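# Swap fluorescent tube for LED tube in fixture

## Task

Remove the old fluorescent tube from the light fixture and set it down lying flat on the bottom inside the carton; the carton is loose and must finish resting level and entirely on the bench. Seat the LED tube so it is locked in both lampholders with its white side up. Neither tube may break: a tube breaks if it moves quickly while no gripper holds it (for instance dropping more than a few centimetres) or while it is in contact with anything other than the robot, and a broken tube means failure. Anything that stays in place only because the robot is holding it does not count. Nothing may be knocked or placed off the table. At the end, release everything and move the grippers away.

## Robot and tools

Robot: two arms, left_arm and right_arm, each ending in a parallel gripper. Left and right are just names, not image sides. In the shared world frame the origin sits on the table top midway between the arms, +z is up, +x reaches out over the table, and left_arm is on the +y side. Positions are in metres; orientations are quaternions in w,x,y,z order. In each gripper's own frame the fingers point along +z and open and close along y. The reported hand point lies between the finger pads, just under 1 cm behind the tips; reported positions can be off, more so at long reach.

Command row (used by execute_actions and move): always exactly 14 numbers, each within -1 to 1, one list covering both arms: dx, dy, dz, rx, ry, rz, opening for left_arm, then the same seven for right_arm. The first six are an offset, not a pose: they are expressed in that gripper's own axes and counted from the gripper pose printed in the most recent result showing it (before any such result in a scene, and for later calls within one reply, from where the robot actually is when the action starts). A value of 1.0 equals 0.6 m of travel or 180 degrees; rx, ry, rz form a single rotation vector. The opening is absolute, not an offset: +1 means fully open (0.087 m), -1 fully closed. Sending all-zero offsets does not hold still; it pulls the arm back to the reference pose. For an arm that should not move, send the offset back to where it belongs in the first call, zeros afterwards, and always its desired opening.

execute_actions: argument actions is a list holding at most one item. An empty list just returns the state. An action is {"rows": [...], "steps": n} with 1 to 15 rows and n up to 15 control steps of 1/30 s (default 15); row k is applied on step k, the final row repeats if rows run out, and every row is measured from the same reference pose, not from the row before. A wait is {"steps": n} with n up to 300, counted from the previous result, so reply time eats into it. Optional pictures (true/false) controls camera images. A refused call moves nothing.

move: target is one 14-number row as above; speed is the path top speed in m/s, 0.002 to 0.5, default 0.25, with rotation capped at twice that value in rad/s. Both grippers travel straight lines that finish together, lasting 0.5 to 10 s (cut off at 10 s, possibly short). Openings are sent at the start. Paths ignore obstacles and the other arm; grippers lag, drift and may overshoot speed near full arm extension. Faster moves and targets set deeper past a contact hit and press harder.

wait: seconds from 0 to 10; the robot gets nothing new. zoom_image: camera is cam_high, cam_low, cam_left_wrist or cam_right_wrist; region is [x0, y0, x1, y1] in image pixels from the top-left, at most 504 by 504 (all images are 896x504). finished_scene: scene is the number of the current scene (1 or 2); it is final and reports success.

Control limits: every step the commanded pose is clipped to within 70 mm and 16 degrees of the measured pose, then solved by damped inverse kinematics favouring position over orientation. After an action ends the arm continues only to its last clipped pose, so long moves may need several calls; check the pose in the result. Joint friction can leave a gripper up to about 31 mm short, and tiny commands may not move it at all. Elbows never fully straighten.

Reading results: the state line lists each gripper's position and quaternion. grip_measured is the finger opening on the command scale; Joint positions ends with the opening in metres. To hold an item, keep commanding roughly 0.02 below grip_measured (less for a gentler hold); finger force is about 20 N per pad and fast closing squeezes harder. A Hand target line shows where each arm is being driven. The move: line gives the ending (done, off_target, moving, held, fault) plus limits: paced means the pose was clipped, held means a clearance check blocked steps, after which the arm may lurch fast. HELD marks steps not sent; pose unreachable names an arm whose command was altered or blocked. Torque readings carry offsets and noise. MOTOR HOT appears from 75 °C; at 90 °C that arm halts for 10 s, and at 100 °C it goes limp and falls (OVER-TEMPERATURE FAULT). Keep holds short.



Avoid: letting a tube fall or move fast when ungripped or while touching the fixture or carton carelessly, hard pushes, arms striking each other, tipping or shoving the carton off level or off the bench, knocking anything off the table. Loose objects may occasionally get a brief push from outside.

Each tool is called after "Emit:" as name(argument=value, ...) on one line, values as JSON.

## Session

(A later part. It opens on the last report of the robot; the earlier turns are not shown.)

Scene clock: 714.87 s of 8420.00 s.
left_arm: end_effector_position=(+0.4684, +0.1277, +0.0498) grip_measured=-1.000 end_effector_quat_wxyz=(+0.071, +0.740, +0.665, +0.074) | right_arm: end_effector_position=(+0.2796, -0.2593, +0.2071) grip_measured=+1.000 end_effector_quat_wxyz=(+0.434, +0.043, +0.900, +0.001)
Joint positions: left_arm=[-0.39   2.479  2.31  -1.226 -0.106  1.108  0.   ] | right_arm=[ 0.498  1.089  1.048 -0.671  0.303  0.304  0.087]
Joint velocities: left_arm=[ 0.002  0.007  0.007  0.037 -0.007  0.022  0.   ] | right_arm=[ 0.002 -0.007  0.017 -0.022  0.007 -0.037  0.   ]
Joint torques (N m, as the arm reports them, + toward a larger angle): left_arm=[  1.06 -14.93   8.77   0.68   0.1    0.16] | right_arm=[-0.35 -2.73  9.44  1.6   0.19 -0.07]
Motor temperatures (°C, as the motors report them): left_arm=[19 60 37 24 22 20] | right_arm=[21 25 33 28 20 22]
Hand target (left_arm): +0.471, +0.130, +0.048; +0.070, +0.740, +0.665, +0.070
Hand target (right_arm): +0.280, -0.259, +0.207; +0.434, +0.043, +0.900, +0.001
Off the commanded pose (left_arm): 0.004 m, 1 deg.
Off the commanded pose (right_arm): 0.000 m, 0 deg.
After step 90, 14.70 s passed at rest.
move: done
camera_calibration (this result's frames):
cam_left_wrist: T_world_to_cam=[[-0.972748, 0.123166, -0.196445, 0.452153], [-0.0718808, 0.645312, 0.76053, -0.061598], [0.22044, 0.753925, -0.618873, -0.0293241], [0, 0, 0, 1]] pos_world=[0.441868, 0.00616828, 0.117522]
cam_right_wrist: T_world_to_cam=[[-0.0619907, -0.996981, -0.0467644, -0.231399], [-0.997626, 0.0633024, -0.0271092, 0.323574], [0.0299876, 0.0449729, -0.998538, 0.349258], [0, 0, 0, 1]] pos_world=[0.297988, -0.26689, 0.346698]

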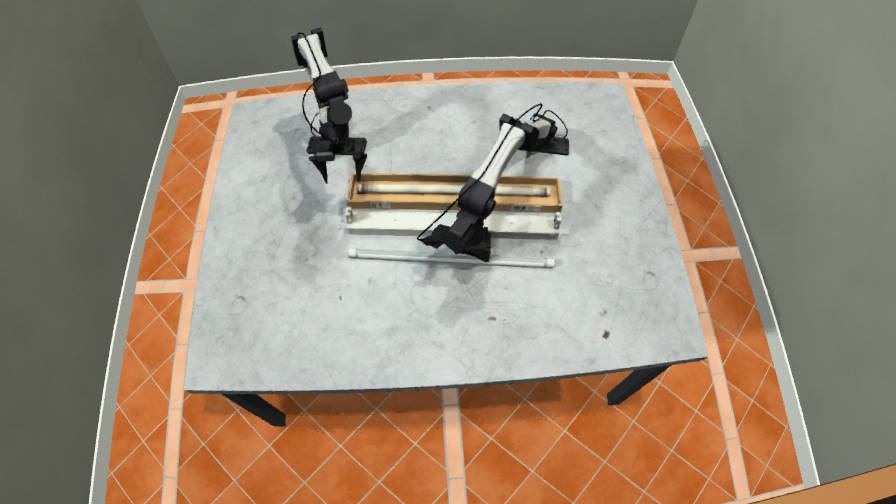

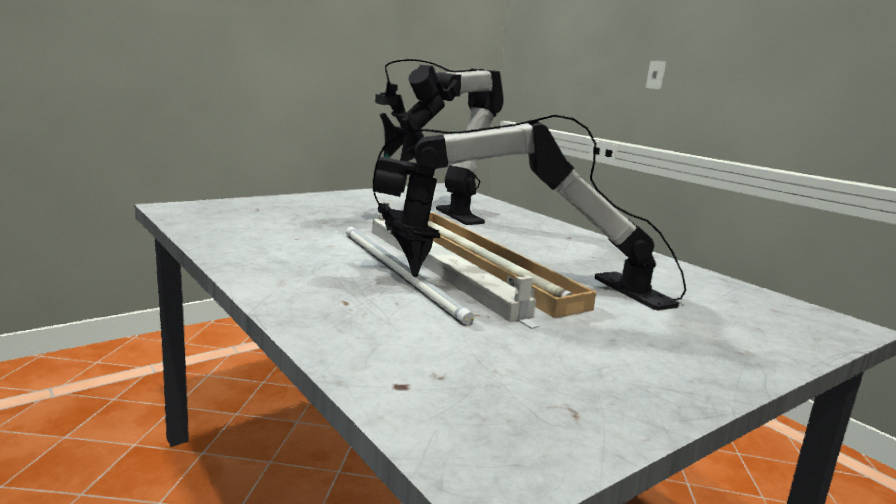

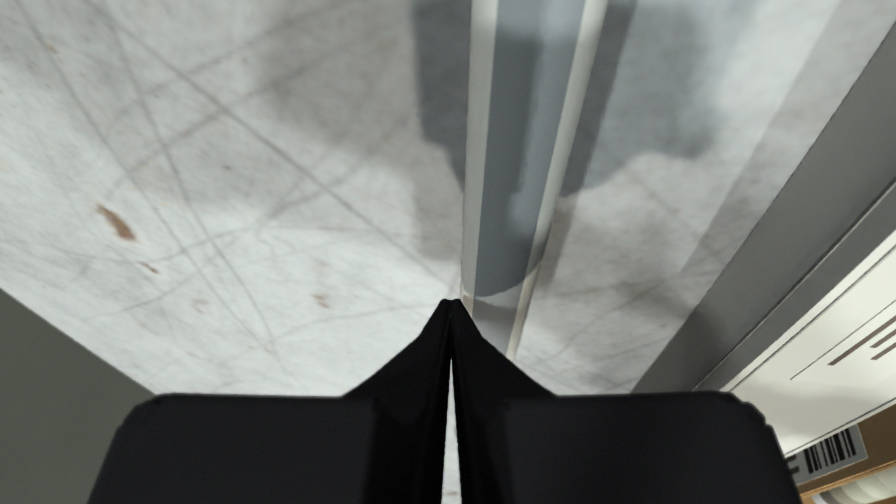

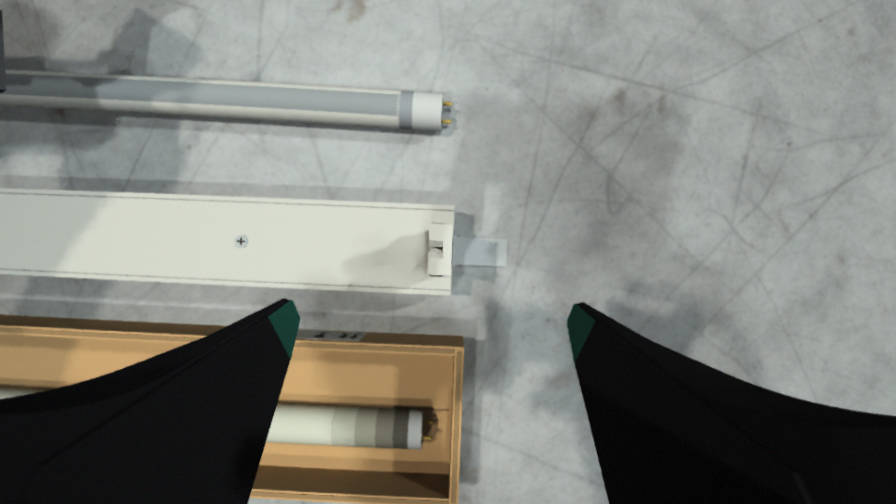

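Emit:
execute_actions(actions=[{"rows":[[0.0042,0.0032,0.0038,0,0,0,-1,0,0,0,0,0,0,1],[0.0042,0.0029,0.0048,0,0,0,-1,0,0,0,0,0,0,1],[0.0042,0.0026,0.0058,0,0,0,-1,0,0,0,0,0,0,1],[0.0042,0.0023,0.0068,0,0,0,-1,0,0,0,0,0,0,1],[0.0042,0.0020,0.0078,0,0,0,-1,0,0,0,0,0,0,1],[0.0042,0.0017,0.0088,0,0,0,-1,0,0,0,0,0,0,1],[0.0042,0.0014,0.0098,0,0,0,-1,0,0,0,0,0,0,1],[0.0042,0.0011,0.0108,0,0,0,-1,0,0,0,0,0,0,1],[0.0042,0.0008,0.0118,0,0,0,-1,0,0,0,0,0,0,1],[0.0042,0.0005,0.0128,0,0,0,-1,0,0,0,0,0,0,1],[0.0042,0.0002,0.0138,0,0,0,-1,0,0,0,0,0,0,1],[0.0042,-0.0001,0.0148,0,0,0,-1,0,0,0,0,0,0,1],[0.0042,-0.0003,0.0158,0,0,0,-1,0,0,0,0,0,0,1],[0.0042,-0.0005,0.0165,0,0,0,-1,0,0,0,0,0,0,1],[0.0042,-0.0005,0.0165,0,0,0,-1,0,0,0,0,0,0,1]],"steps":15}])

Emit:
zoom_image(camera="cam_low", region=[380,240,470,310])

Scene clock: 754.43 s of 8420.00 s.
left_arm: end_effector_position=(+0.4708, +0.1262, +0.0468) grip_measured=-1.000 end_effector_quat_wxyz=(+0.076, +0.740, +0.664, +0.075) | right_arm: end_effector_position=(+0.2796, -0.2593, +0.2071) grip_measured=+1.000 end_effector_quat_wxyz=(+0.434, +0.043, +0.900, +0.001)
Joint positions: left_arm=[-0.39   2.479  2.297 -1.202 -0.106  1.109  0.   ] | right_arm=[ 0.498  1.089  1.048 -0.671  0.303  0.304  0.087]
Joint velocities: left_arm=[-0.007 -0.002 -0.12  -0.037 -0.051  0.007  0.   ] | right_arm=[ 0.017 -0.012  0.002 -0.022 -0.051  0.007  0.   ]
Joint torques (N m, as the arm reports them, + toward a larger angle): left_arm=[  0.84 -16.77   5.3    0.87   0.01   0.14] | right_arm=[-0.36 -2.75  9.46  1.64  0.19 -0.07]
Motor temperatures (°C, as the motors report them): left_arm=[19 65 38 24 22 20] | right_arm=[21 25 33 28 20 22]
Hand target (left_arm): +0.470, +0.130, +0.040; +0.070, +0.740, +0.665, +0.074
Hand target (right_arm): +0.280, -0.259, +0.207; +0.434, +0.043, +0.900, +0.001
Off the commanded pose (left_arm): 0.008 m, 1 deg.
Off the commanded pose (right_arm): 0.000 m, 0 deg.
Steps of this call (steps 1 to 90: nothing new was sent; then 36.07 s passed at rest; steps 91 to 105: all 15 steps of this action). Readings (end_effector_position):
91: left_arm (+0.4683, +0.1278, +0.0499) | right_arm (+0.2796, -0.2593, +0.2071)
92: left_arm (+0.4683, +0.1278, +0.0499) | right_arm (+0.2796, -0.2593, +0.2071)
94: left_arm (+0.4684, +0.1277, +0.0499) | right_arm (+0.2796, -0.2593, +0.2071)
98: left_arm (+0.4696, +0.1270, +0.0501) | right_arm (+0.2796, -0.2593, +0.2071)
105: the state above
camera_calibration (this result's frames):
cam_left_wrist: T_world_to_cam=[[-0.970857, 0.122748, -0.205841, 0.453683], [-0.0781842, 0.649678, 0.756178, -0.0555415], [0.226549, 0.750234, -0.621148, -0.0328364], [0, 0, 0, 1]] pos_world=[0.443558, 0.0050305, 0.11499]
cam_right_wrist: T_world_to_cam=[[-0.0619907, -0.996981, -0.0467644, -0.231399], [-0.997626, 0.0633024, -0.0271092, 0.323574], [0.0299876, 0.0449729, -0.998538, 0.349258], [0, 0, 0, 1]] pos_world=[0.297988, -0.26689, 0.346698]

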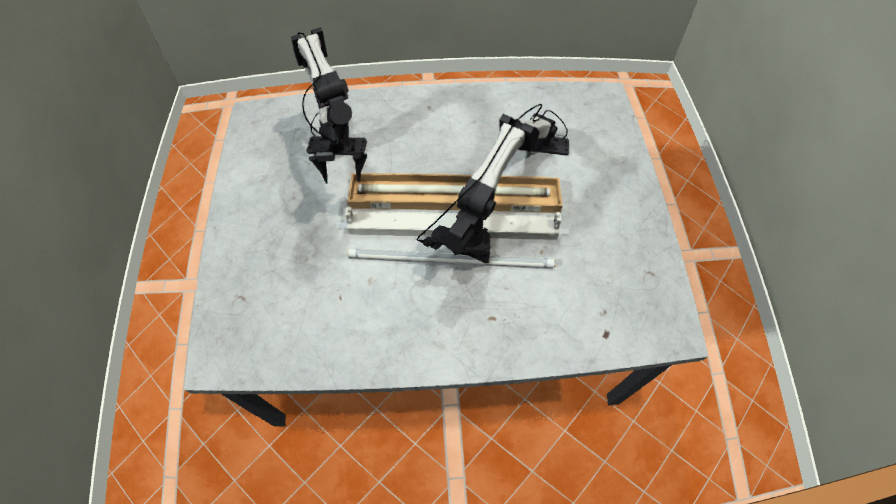

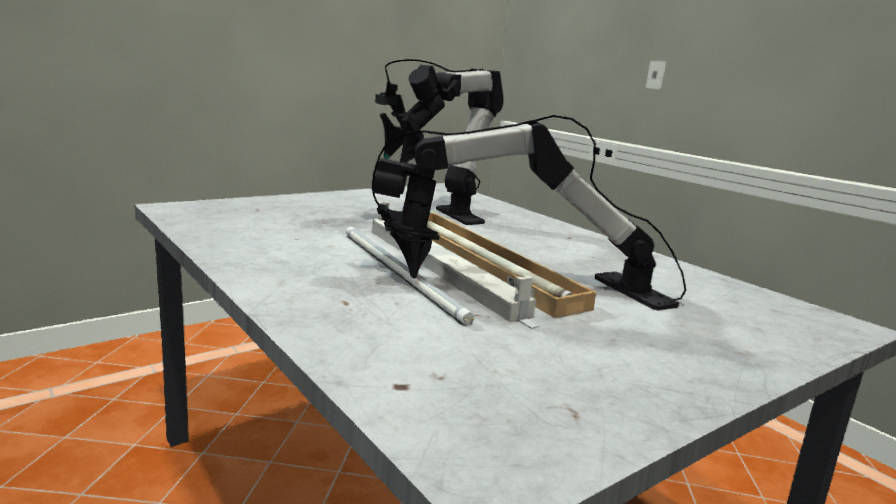

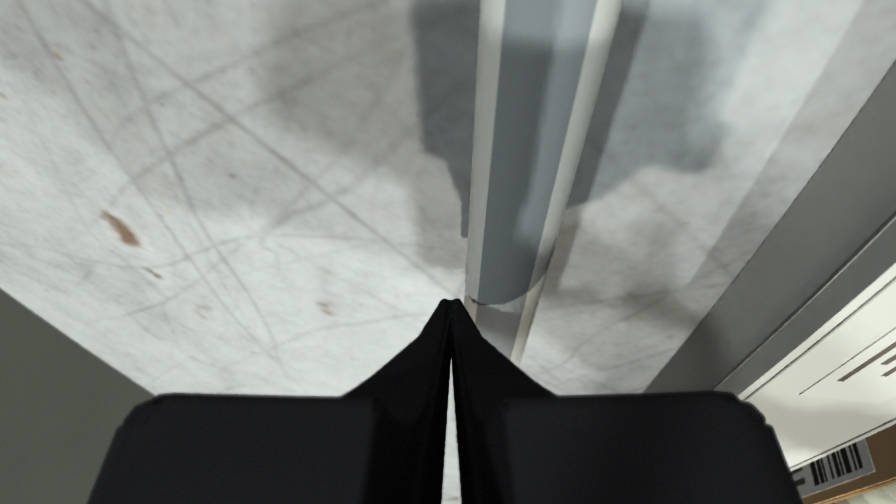

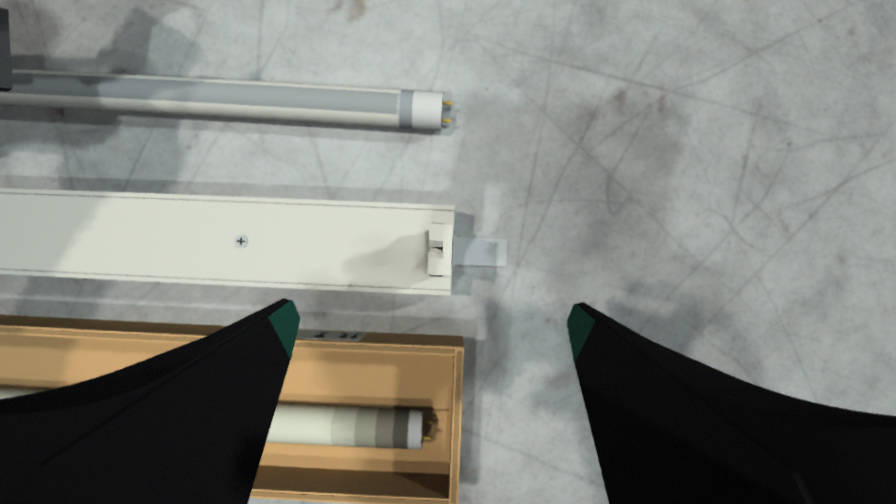

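Region (380, 240, 470, 310) of cam_low's 896x504 image, scaled by 5.600, with more detail than that image has.

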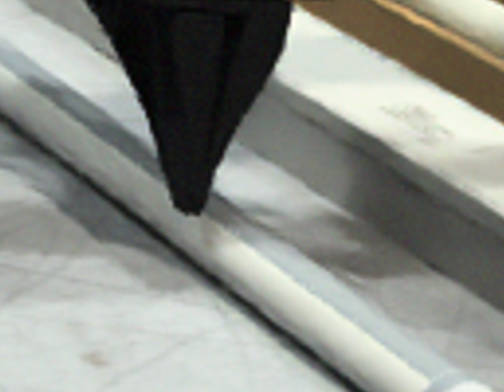

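Emit:
move(target=[0.0038,-0.0103,0.0154,0,0,0,-1,0,0,0,0,0,0,1], speed=0.015)

Emit:
move(target=[0.0037,-0.0513,-0.0027,0,0,0,-1,0,0,0,0,0,0,1], speed=0.02)

Emit:
zoom_image(camera="cam_right_wrist", region=[370,70,490,170])

Emit:
zoom_image(camera="cam_low", region=[400,250,500,335])

Scene clock: 771.50 s of 8420.00 s.
left_arm: end_effector_position=(+0.4707, +0.1265, +0.0377) grip_measured=-1.000 end_effector_quat_wxyz=(+0.080, +0.739, +0.664, +0.077) | right_arm: end_effector_position=(+0.2796, -0.2593, +0.2071) grip_measured=+1.000 end_effector_quat_wxyz=(+0.434, +0.043, +0.900, +0.001)
Joint positions: left_arm=[-0.39   2.462  2.229 -1.142 -0.107  1.109  0.   ] | right_arm=[ 0.498  1.089  1.048 -0.671  0.303  0.304  0.087]
Joint velocities: left_arm=[-0.002  0.017 -0.012  0.051  0.022  0.066  0.   ] | right_arm=[ 0.012 -0.002  0.002 -0.022 -0.022 -0.037  0.   ]
Joint torques (N m, as the arm reports them, + toward a larger angle): left_arm=[  0.38 -17.76   4.8    0.83   0.01   0.08] | right_arm=[-0.43 -2.72  9.41  1.62  0.2  -0.07]
Motor temperatures (°C, as the motors report them): left_arm=[19 68 37 24 21 20] | right_arm=[21 25 33 28 20 22]
Hand target (left_arm): +0.467, +0.129, +0.037; +0.076, +0.740, +0.665, +0.075
Hand target (right_arm): +0.280, -0.259, +0.207; +0.434, +0.043, +0.900, +0.001
Off the commanded pose (left_arm): 0.005 m, 1 deg.
Off the commanded pose (right_arm): 0.000 m, 0 deg.
After step 90, 13.17 s passed at rest.
move: done
camera_calibration (this result's frames):
cam_left_wrist: T_world_to_cam=[[-0.969212, 0.121727, -0.214034, 0.451371], [-0.084332, 0.652572, 0.753019, -0.0461956], [0.231335, 0.747885, -0.622216, -0.0406012], [0, 0, 0, 1]] pos_world=[0.442971, 0.00556704, 0.106132]
cam_right_wrist: T_world_to_cam=[[-0.0619907, -0.996981, -0.0467644, -0.231399], [-0.997626, 0.0633024, -0.0271092, 0.323574], [0.0299876, 0.0449729, -0.998538, 0.349258], [0, 0, 0, 1]] pos_world=[0.297988, -0.26689, 0.346698]

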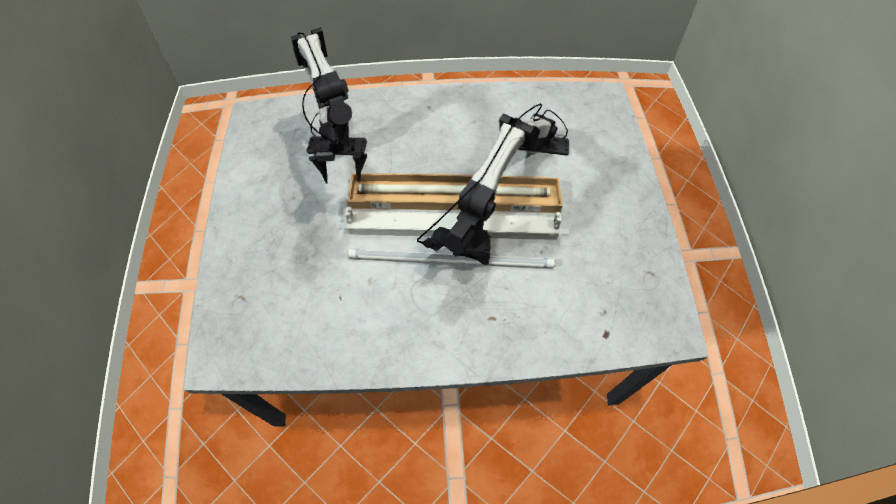

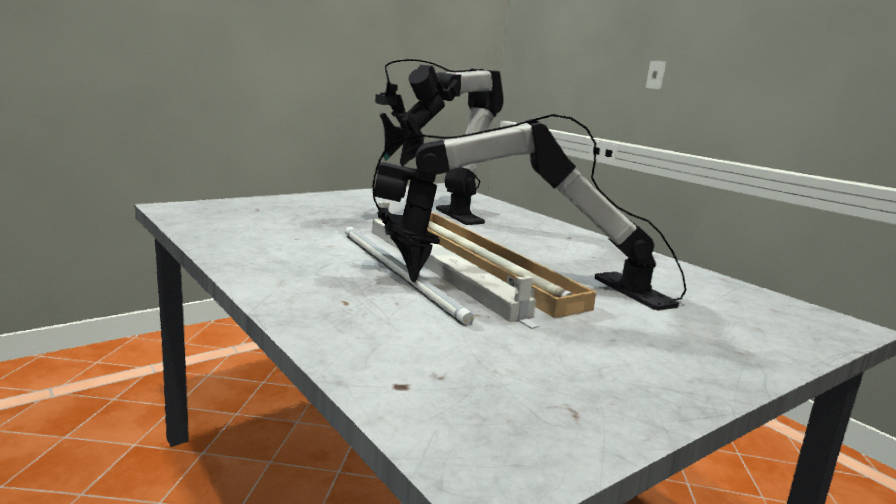

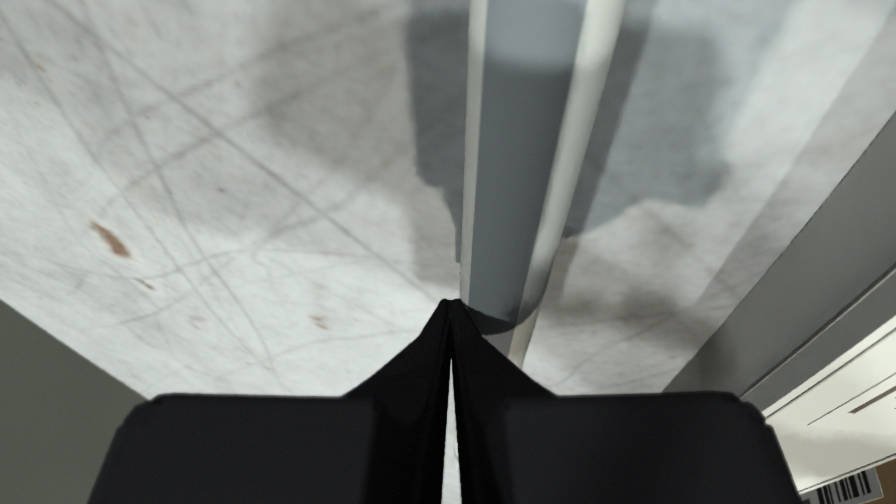

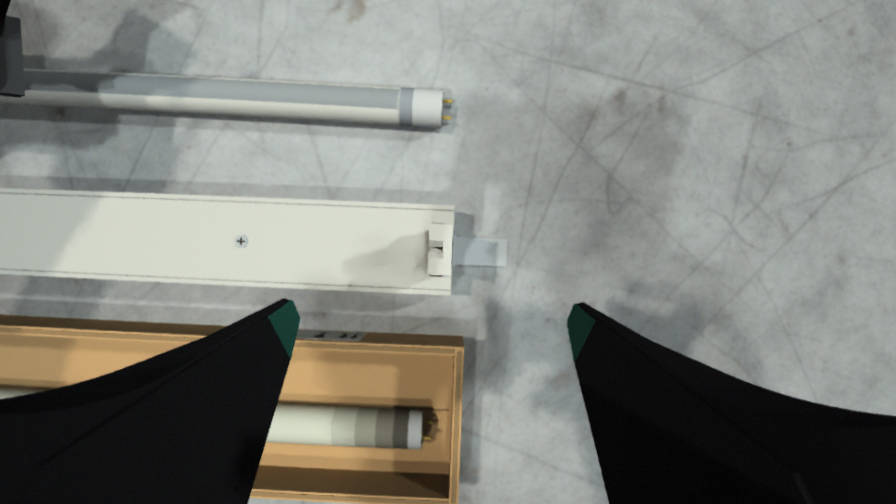

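Scene clock: 773.27 s of 8420.00 s.
left_arm: end_effector_position=(+0.4548, +0.1303, +0.0428) grip_measured=-1.000 end_effector_quat_wxyz=(+0.100, +0.737, +0.663, +0.086) | right_arm: end_effector_position=(+0.2796, -0.2593, +0.2071) grip_measured=+1.000 end_effector_quat_wxyz=(+0.434, +0.043, +0.900, +0.001)
Joint positions: left_arm=[-0.404  2.324  1.997 -1.007 -0.118  1.097  0.   ] | right_arm=[ 0.498  1.089  1.048 -0.671  0.303  0.304  0.087]
Joint velocities: left_arm=[-0.007 -0.012 -0.012 -0.066 -0.066 -0.007  0.   ] | right_arm=[ 0.032 -0.012 -0.002 -0.051 -0.154  0.037  0.   ]
Joint torques (N m, as the arm reports them, + toward a larger angle): left_arm=[ -0.43 -15.73   4.53   0.69   0.08  -0.07] | right_arm=[-0.4  -2.72  9.4   1.61  0.21 -0.05]
Motor temperatures (°C, as the motors report them): left_arm=[19 69 36 24 21 20] | right_arm=[21 25 33 28 20 22]
Hand target (left_arm): +0.441, +0.131, +0.033; +0.080, +0.739, +0.664, +0.077
Hand target (right_arm): +0.280, -0.259, +0.207; +0.434, +0.043, +0.900, +0.001
Off the commanded pose (left_arm): 0.017 m, 3 deg.
Off the commanded pose (right_arm): 0.000 m, 0 deg.
move: off_target (left_arm)
camera_calibration (this result's frames):
cam_left_wrist: T_world_to_cam=[[-0.959675, 0.1184, -0.25496, 0.434419], [-0.113981, 0.665183, 0.73793, -0.0413757], [0.256966, 0.737233, -0.624864, -0.0468335], [0, 0, 0, 1]] pos_world=[0.42422, 0.0106142, 0.112027]
cam_right_wrist: T_world_to_cam=[[-0.0619907, -0.996981, -0.0467644, -0.231399], [-0.997626, 0.0633024, -0.0271092, 0.323574], [0.0299876, 0.0449729, -0.998538, 0.349258], [0, 0, 0, 1]] pos_world=[0.297988, -0.26689, 0.346698]

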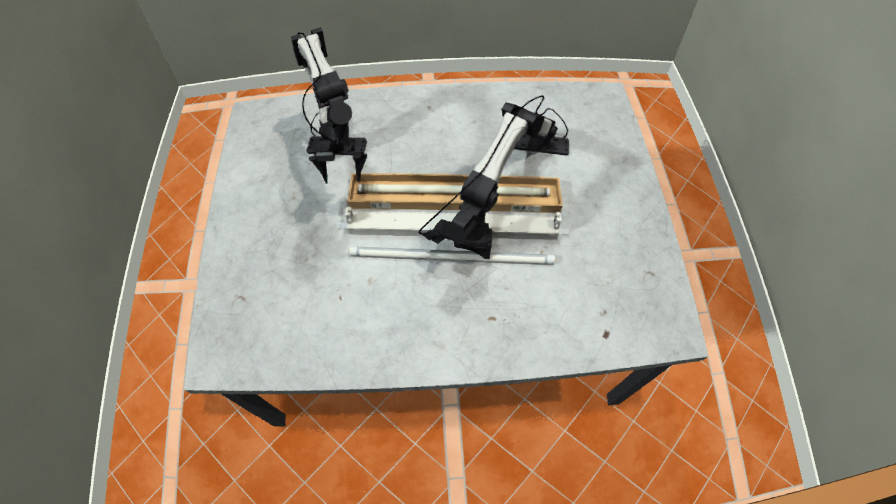

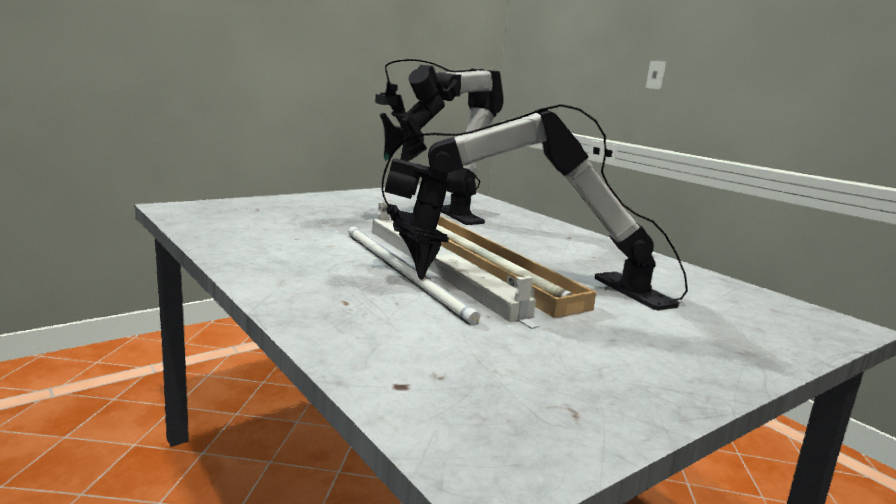

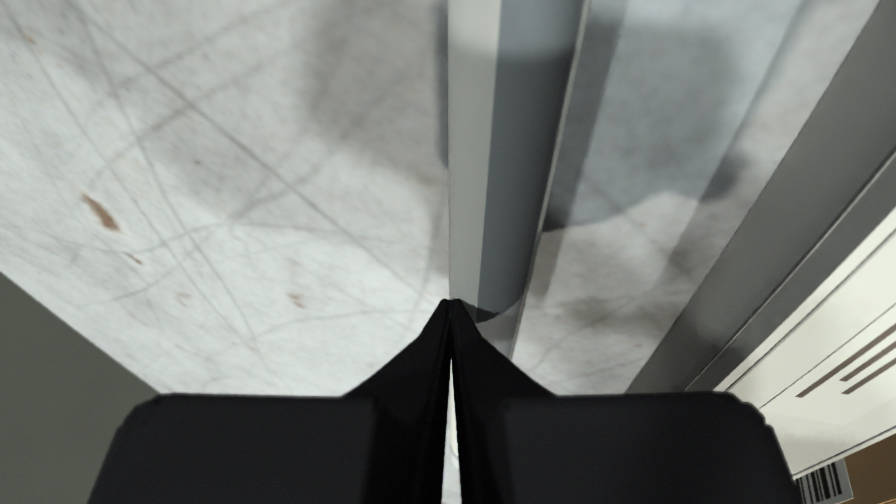

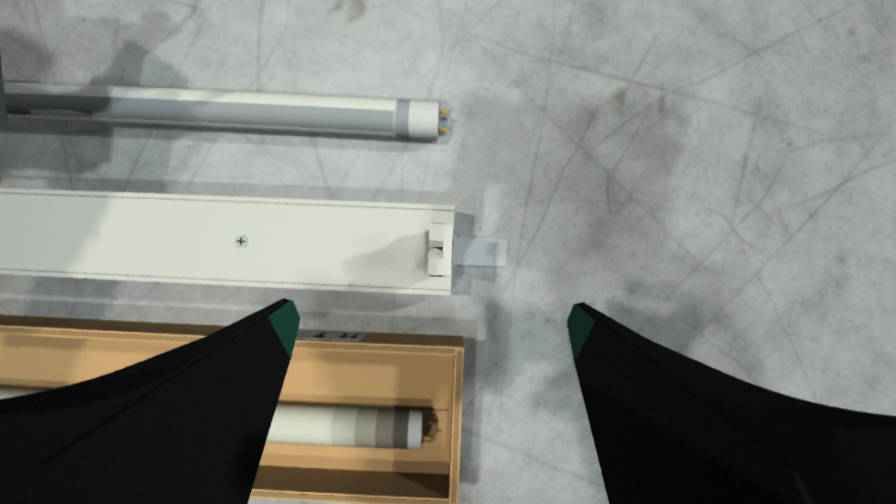

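Region (370, 70, 490, 170) of cam_right_wrist's 896x504 image, scaled by 4.200, with more detail than that image has.

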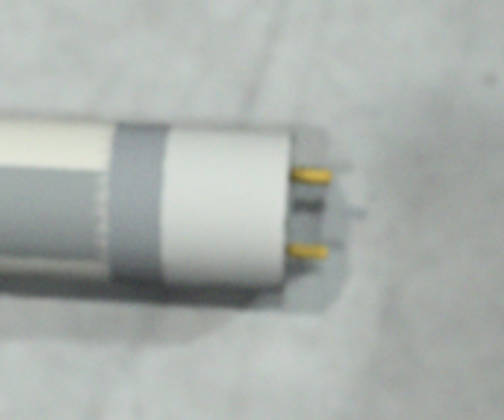

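Region (400, 250, 500, 335) of cam_low's 896x504 image, scaled by 5.040, with more detail than that image has; it fills the top 428 rows of this view, and the rest is white.

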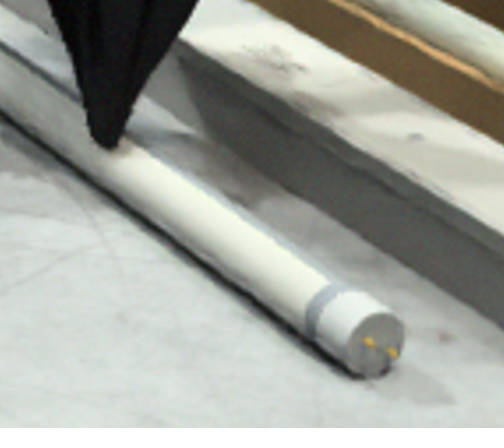

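Emit:
execute_actions(actions=[])

Scene clock: 807.53 s of 8420.00 s.
left_arm: end_effector_position=(+0.4552, +0.1303, +0.0427) grip_measured=-1.000 end_effector_quat_wxyz=(+0.100, +0.736, +0.663, +0.087) | right_arm: end_effector_position=(+0.2796, -0.2593, +0.2071) grip_measured=+1.000 end_effector_quat_wxyz=(+0.434, +0.043, +0.900, +0.001)
Joint positions: left_arm=[-0.404  2.324  1.996 -1.005 -0.119  1.096  0.   ] | right_arm=[ 0.498  1.089  1.048 -0.671  0.303  0.304  0.087]
Joint velocities: left_arm=[ 0.012 -0.017 -0.012  0.007 -0.022  0.007  0.   ] | right_arm=[-0.007 -0.007 -0.002  0.022  0.037  0.037  0.   ]
Joint torques (N m, as the arm reports them, + toward a larger angle): left_arm=[ -0.45 -15.81   4.49   0.72   0.07  -0.08] | right_arm=[-0.4  -2.7   9.39  1.63  0.18 -0.06]
Motor temperatures (°C, as the motors report them): left_arm=[19 71 34 24 21 20] | right_arm=[21 24 33 28 20 22]
Hand target (left_arm): +0.441, +0.131, +0.033; +0.080, +0.739, +0.664, +0.077
Hand target (right_arm): +0.280, -0.259, +0.207; +0.434, +0.043, +0.900, +0.001
Off the commanded pose (left_arm): 0.018 m, 3 deg.
Off the commanded pose (right_arm): 0.000 m, 0 deg.
Steps of this call (steps 1 to 90: nothing new was sent; then 31.27 s passed at rest). Readings (end_effector_position):
1: left_arm (+0.4550, +0.1303, +0.0428) | right_arm (+0.2796, -0.2593, +0.2071)
2: left_arm (+0.4550, +0.1303, +0.0427) | right_arm (+0.2796, -0.2593, +0.2071)
4: left_arm (+0.4551, +0.1303, +0.0428) | right_arm (+0.2796, -0.2593, +0.2071)
8: left_arm (+0.4552, +0.1303, +0.0428) | right_arm (+0.2796, -0.2593, +0.2071)
90: the state above
camera_calibration (this result's frames):
cam_left_wrist: T_world_to_cam=[[-0.959364, 0.117024, -0.256762, 0.434844], [-0.11626, 0.665193, 0.737565, -0.0402112], [0.257109, 0.737444, -0.624557, -0.0470609], [0, 0, 0, 1]] pos_world=[0.424598, 0.010566, 0.111917]
cam_right_wrist: T_world_to_cam=[[-0.0619907, -0.996981, -0.0467644, -0.231399], [-0.997626, 0.0633024, -0.0271092, 0.323574], [0.0299876, 0.0449729, -0.998538, 0.349258], [0, 0, 0, 1]] pos_world=[0.297988, -0.26689, 0.346698]

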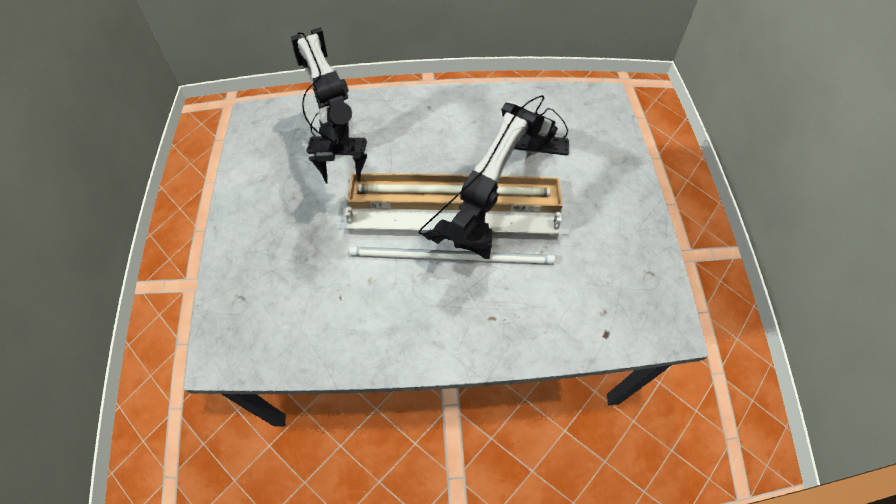

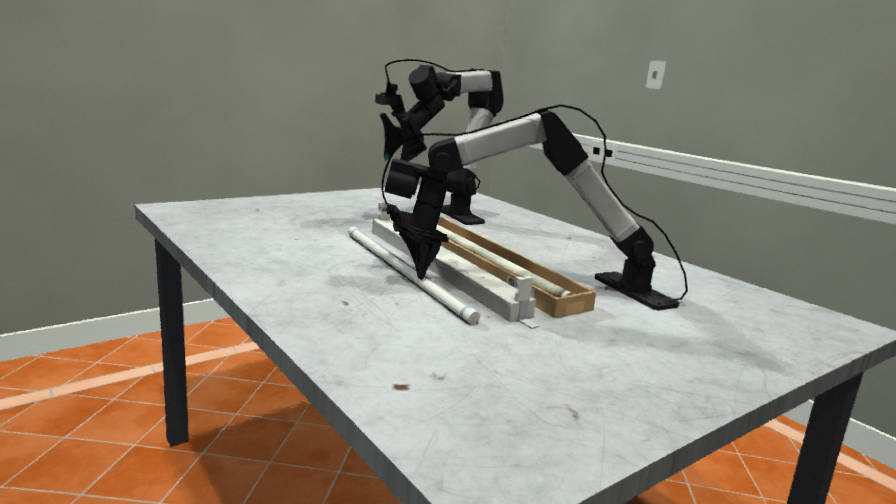

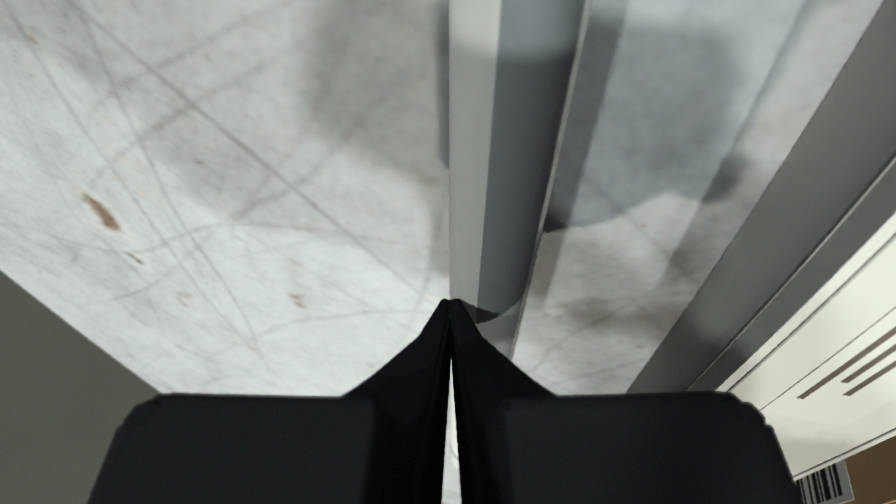

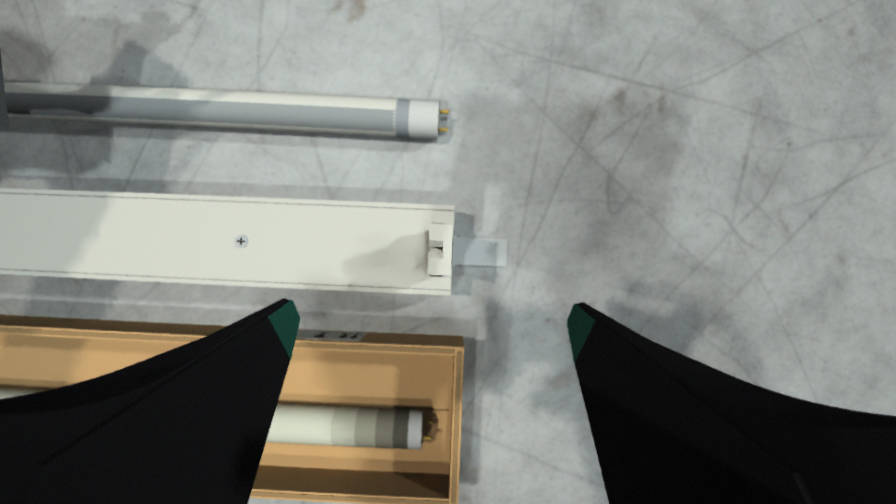

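Emit:
move(target=[0.002,-0.058,-0.012,0,0,0,-1, 0,0,0,0,0,0,1], speed=0.015)

Emit:
zoom_image(camera="cam_right_wrist", region=[370, 70, 490, 170])

Emit:
zoom_image(camera="cam_low", region=[420, 270, 520, 335])

Scene clock: 827.83 s of 8420.00 s.
left_arm: end_effector_position=(+0.4264, +0.1343, +0.0446) grip_measured=-1.000 end_effector_quat_wxyz=(+0.105, +0.736, +0.663, +0.086) | right_arm: end_effector_position=(+0.2796, -0.2593, +0.2071) grip_measured=+1.000 end_effector_quat_wxyz=(+0.434, +0.043, +0.900, +0.001)
Joint positions: left_arm=[-0.432  2.199  1.795 -0.922 -0.123  1.069  0.   ] | right_arm=[ 0.498  1.089  1.048 -0.671  0.303  0.304  0.087]
Joint velocities: left_arm=[ 0.002 -0.002 -0.002  0.007  0.022  0.007  0.   ] | right_arm=[-0.017 -0.002 -0.007  0.037 -0.066 -0.066  0.   ]
Joint torques (N m, as the arm reports them, + toward a larger angle): left_arm=[ -0.25 -15.28   4.93   0.95  -0.05   0.01] | right_arm=[-0.4  -2.7   9.45  1.61  0.2  -0.06]
Motor temperatures (°C, as the motors report them): left_arm=[19 72 33 24 21 20] | right_arm=[21 24 33 28 20 22]
Hand target (left_arm): +0.420, +0.135, +0.041; +0.100, +0.736, +0.663, +0.086
Hand target (right_arm): +0.280, -0.259, +0.207; +0.434, +0.043, +0.900, +0.001
Off the commanded pose (left_arm): 0.008 m, 1 deg.
Off the commanded pose (right_arm): 0.000 m, 0 deg.
After step 90, 14.70 s passed at rest.
move: done
camera_calibration (this result's frames):
cam_left_wrist: T_world_to_cam=[[-0.957838, 0.115934, -0.262878, 0.407074], [-0.119578, 0.671094, 0.731665, -0.046758], [0.261241, 0.732252, -0.628936, -0.0422793], [0, 0, 0, 1]] pos_world=[0.395365, 0.0151445, 0.114631]
cam_right_wrist: T_world_to_cam=[[-0.0619907, -0.996981, -0.0467644, -0.231399], [-0.997626, 0.0633024, -0.0271092, 0.323574], [0.0299876, 0.0449729, -0.998538, 0.349258], [0, 0, 0, 1]] pos_world=[0.297988, -0.26689, 0.346698]

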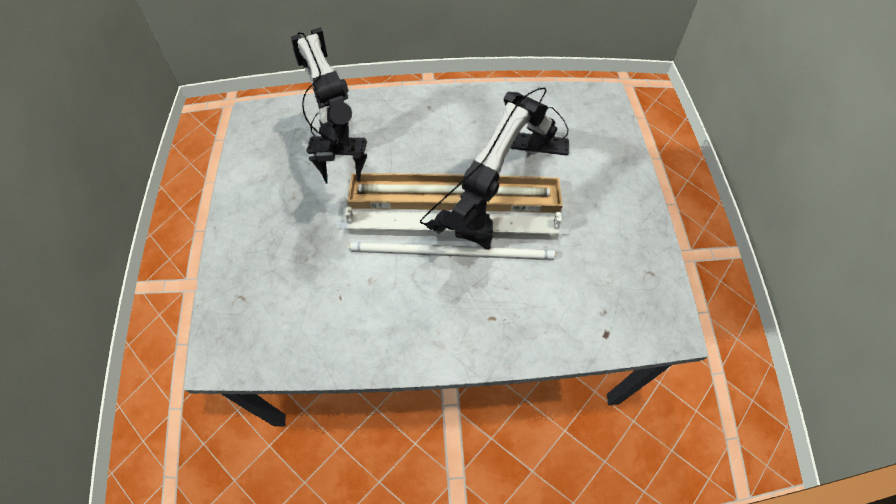

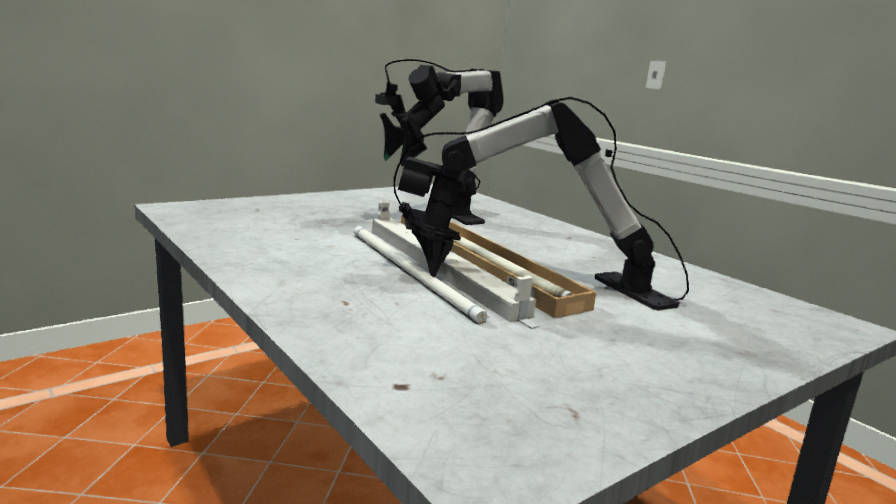

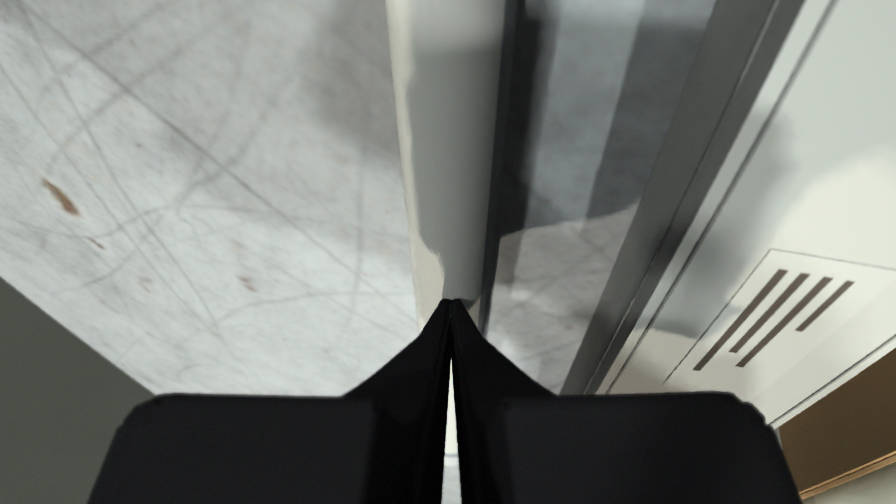

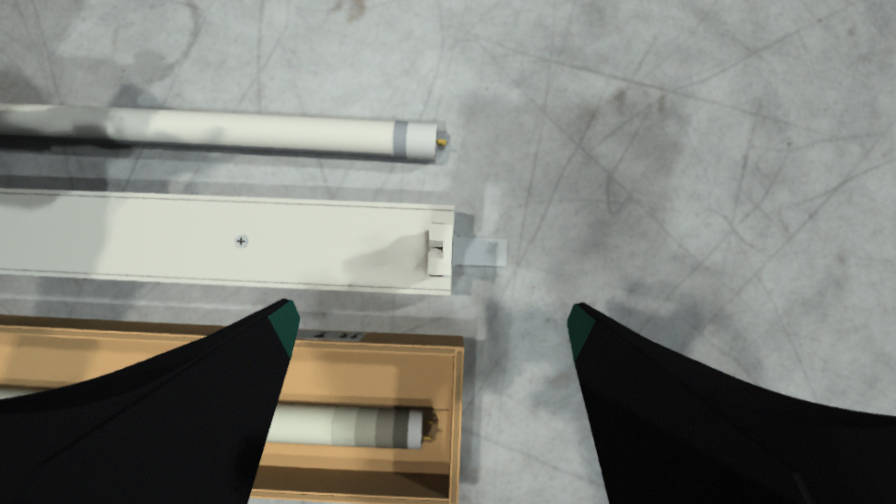

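Region (370, 70, 490, 170) of cam_right_wrist's 896x504 image, scaled by 4.200, with more detail than that image has.

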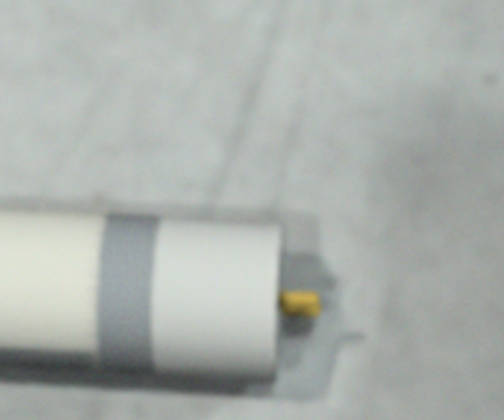

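Region (420, 270, 520, 335) of cam_low's 896x504 image, scaled by 5.040, with more detail than that image has; it fills the top 328 rows of this view, and the rest is white.

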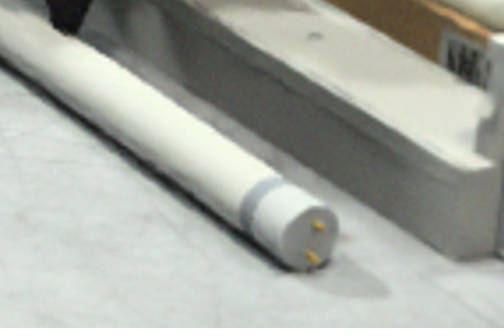

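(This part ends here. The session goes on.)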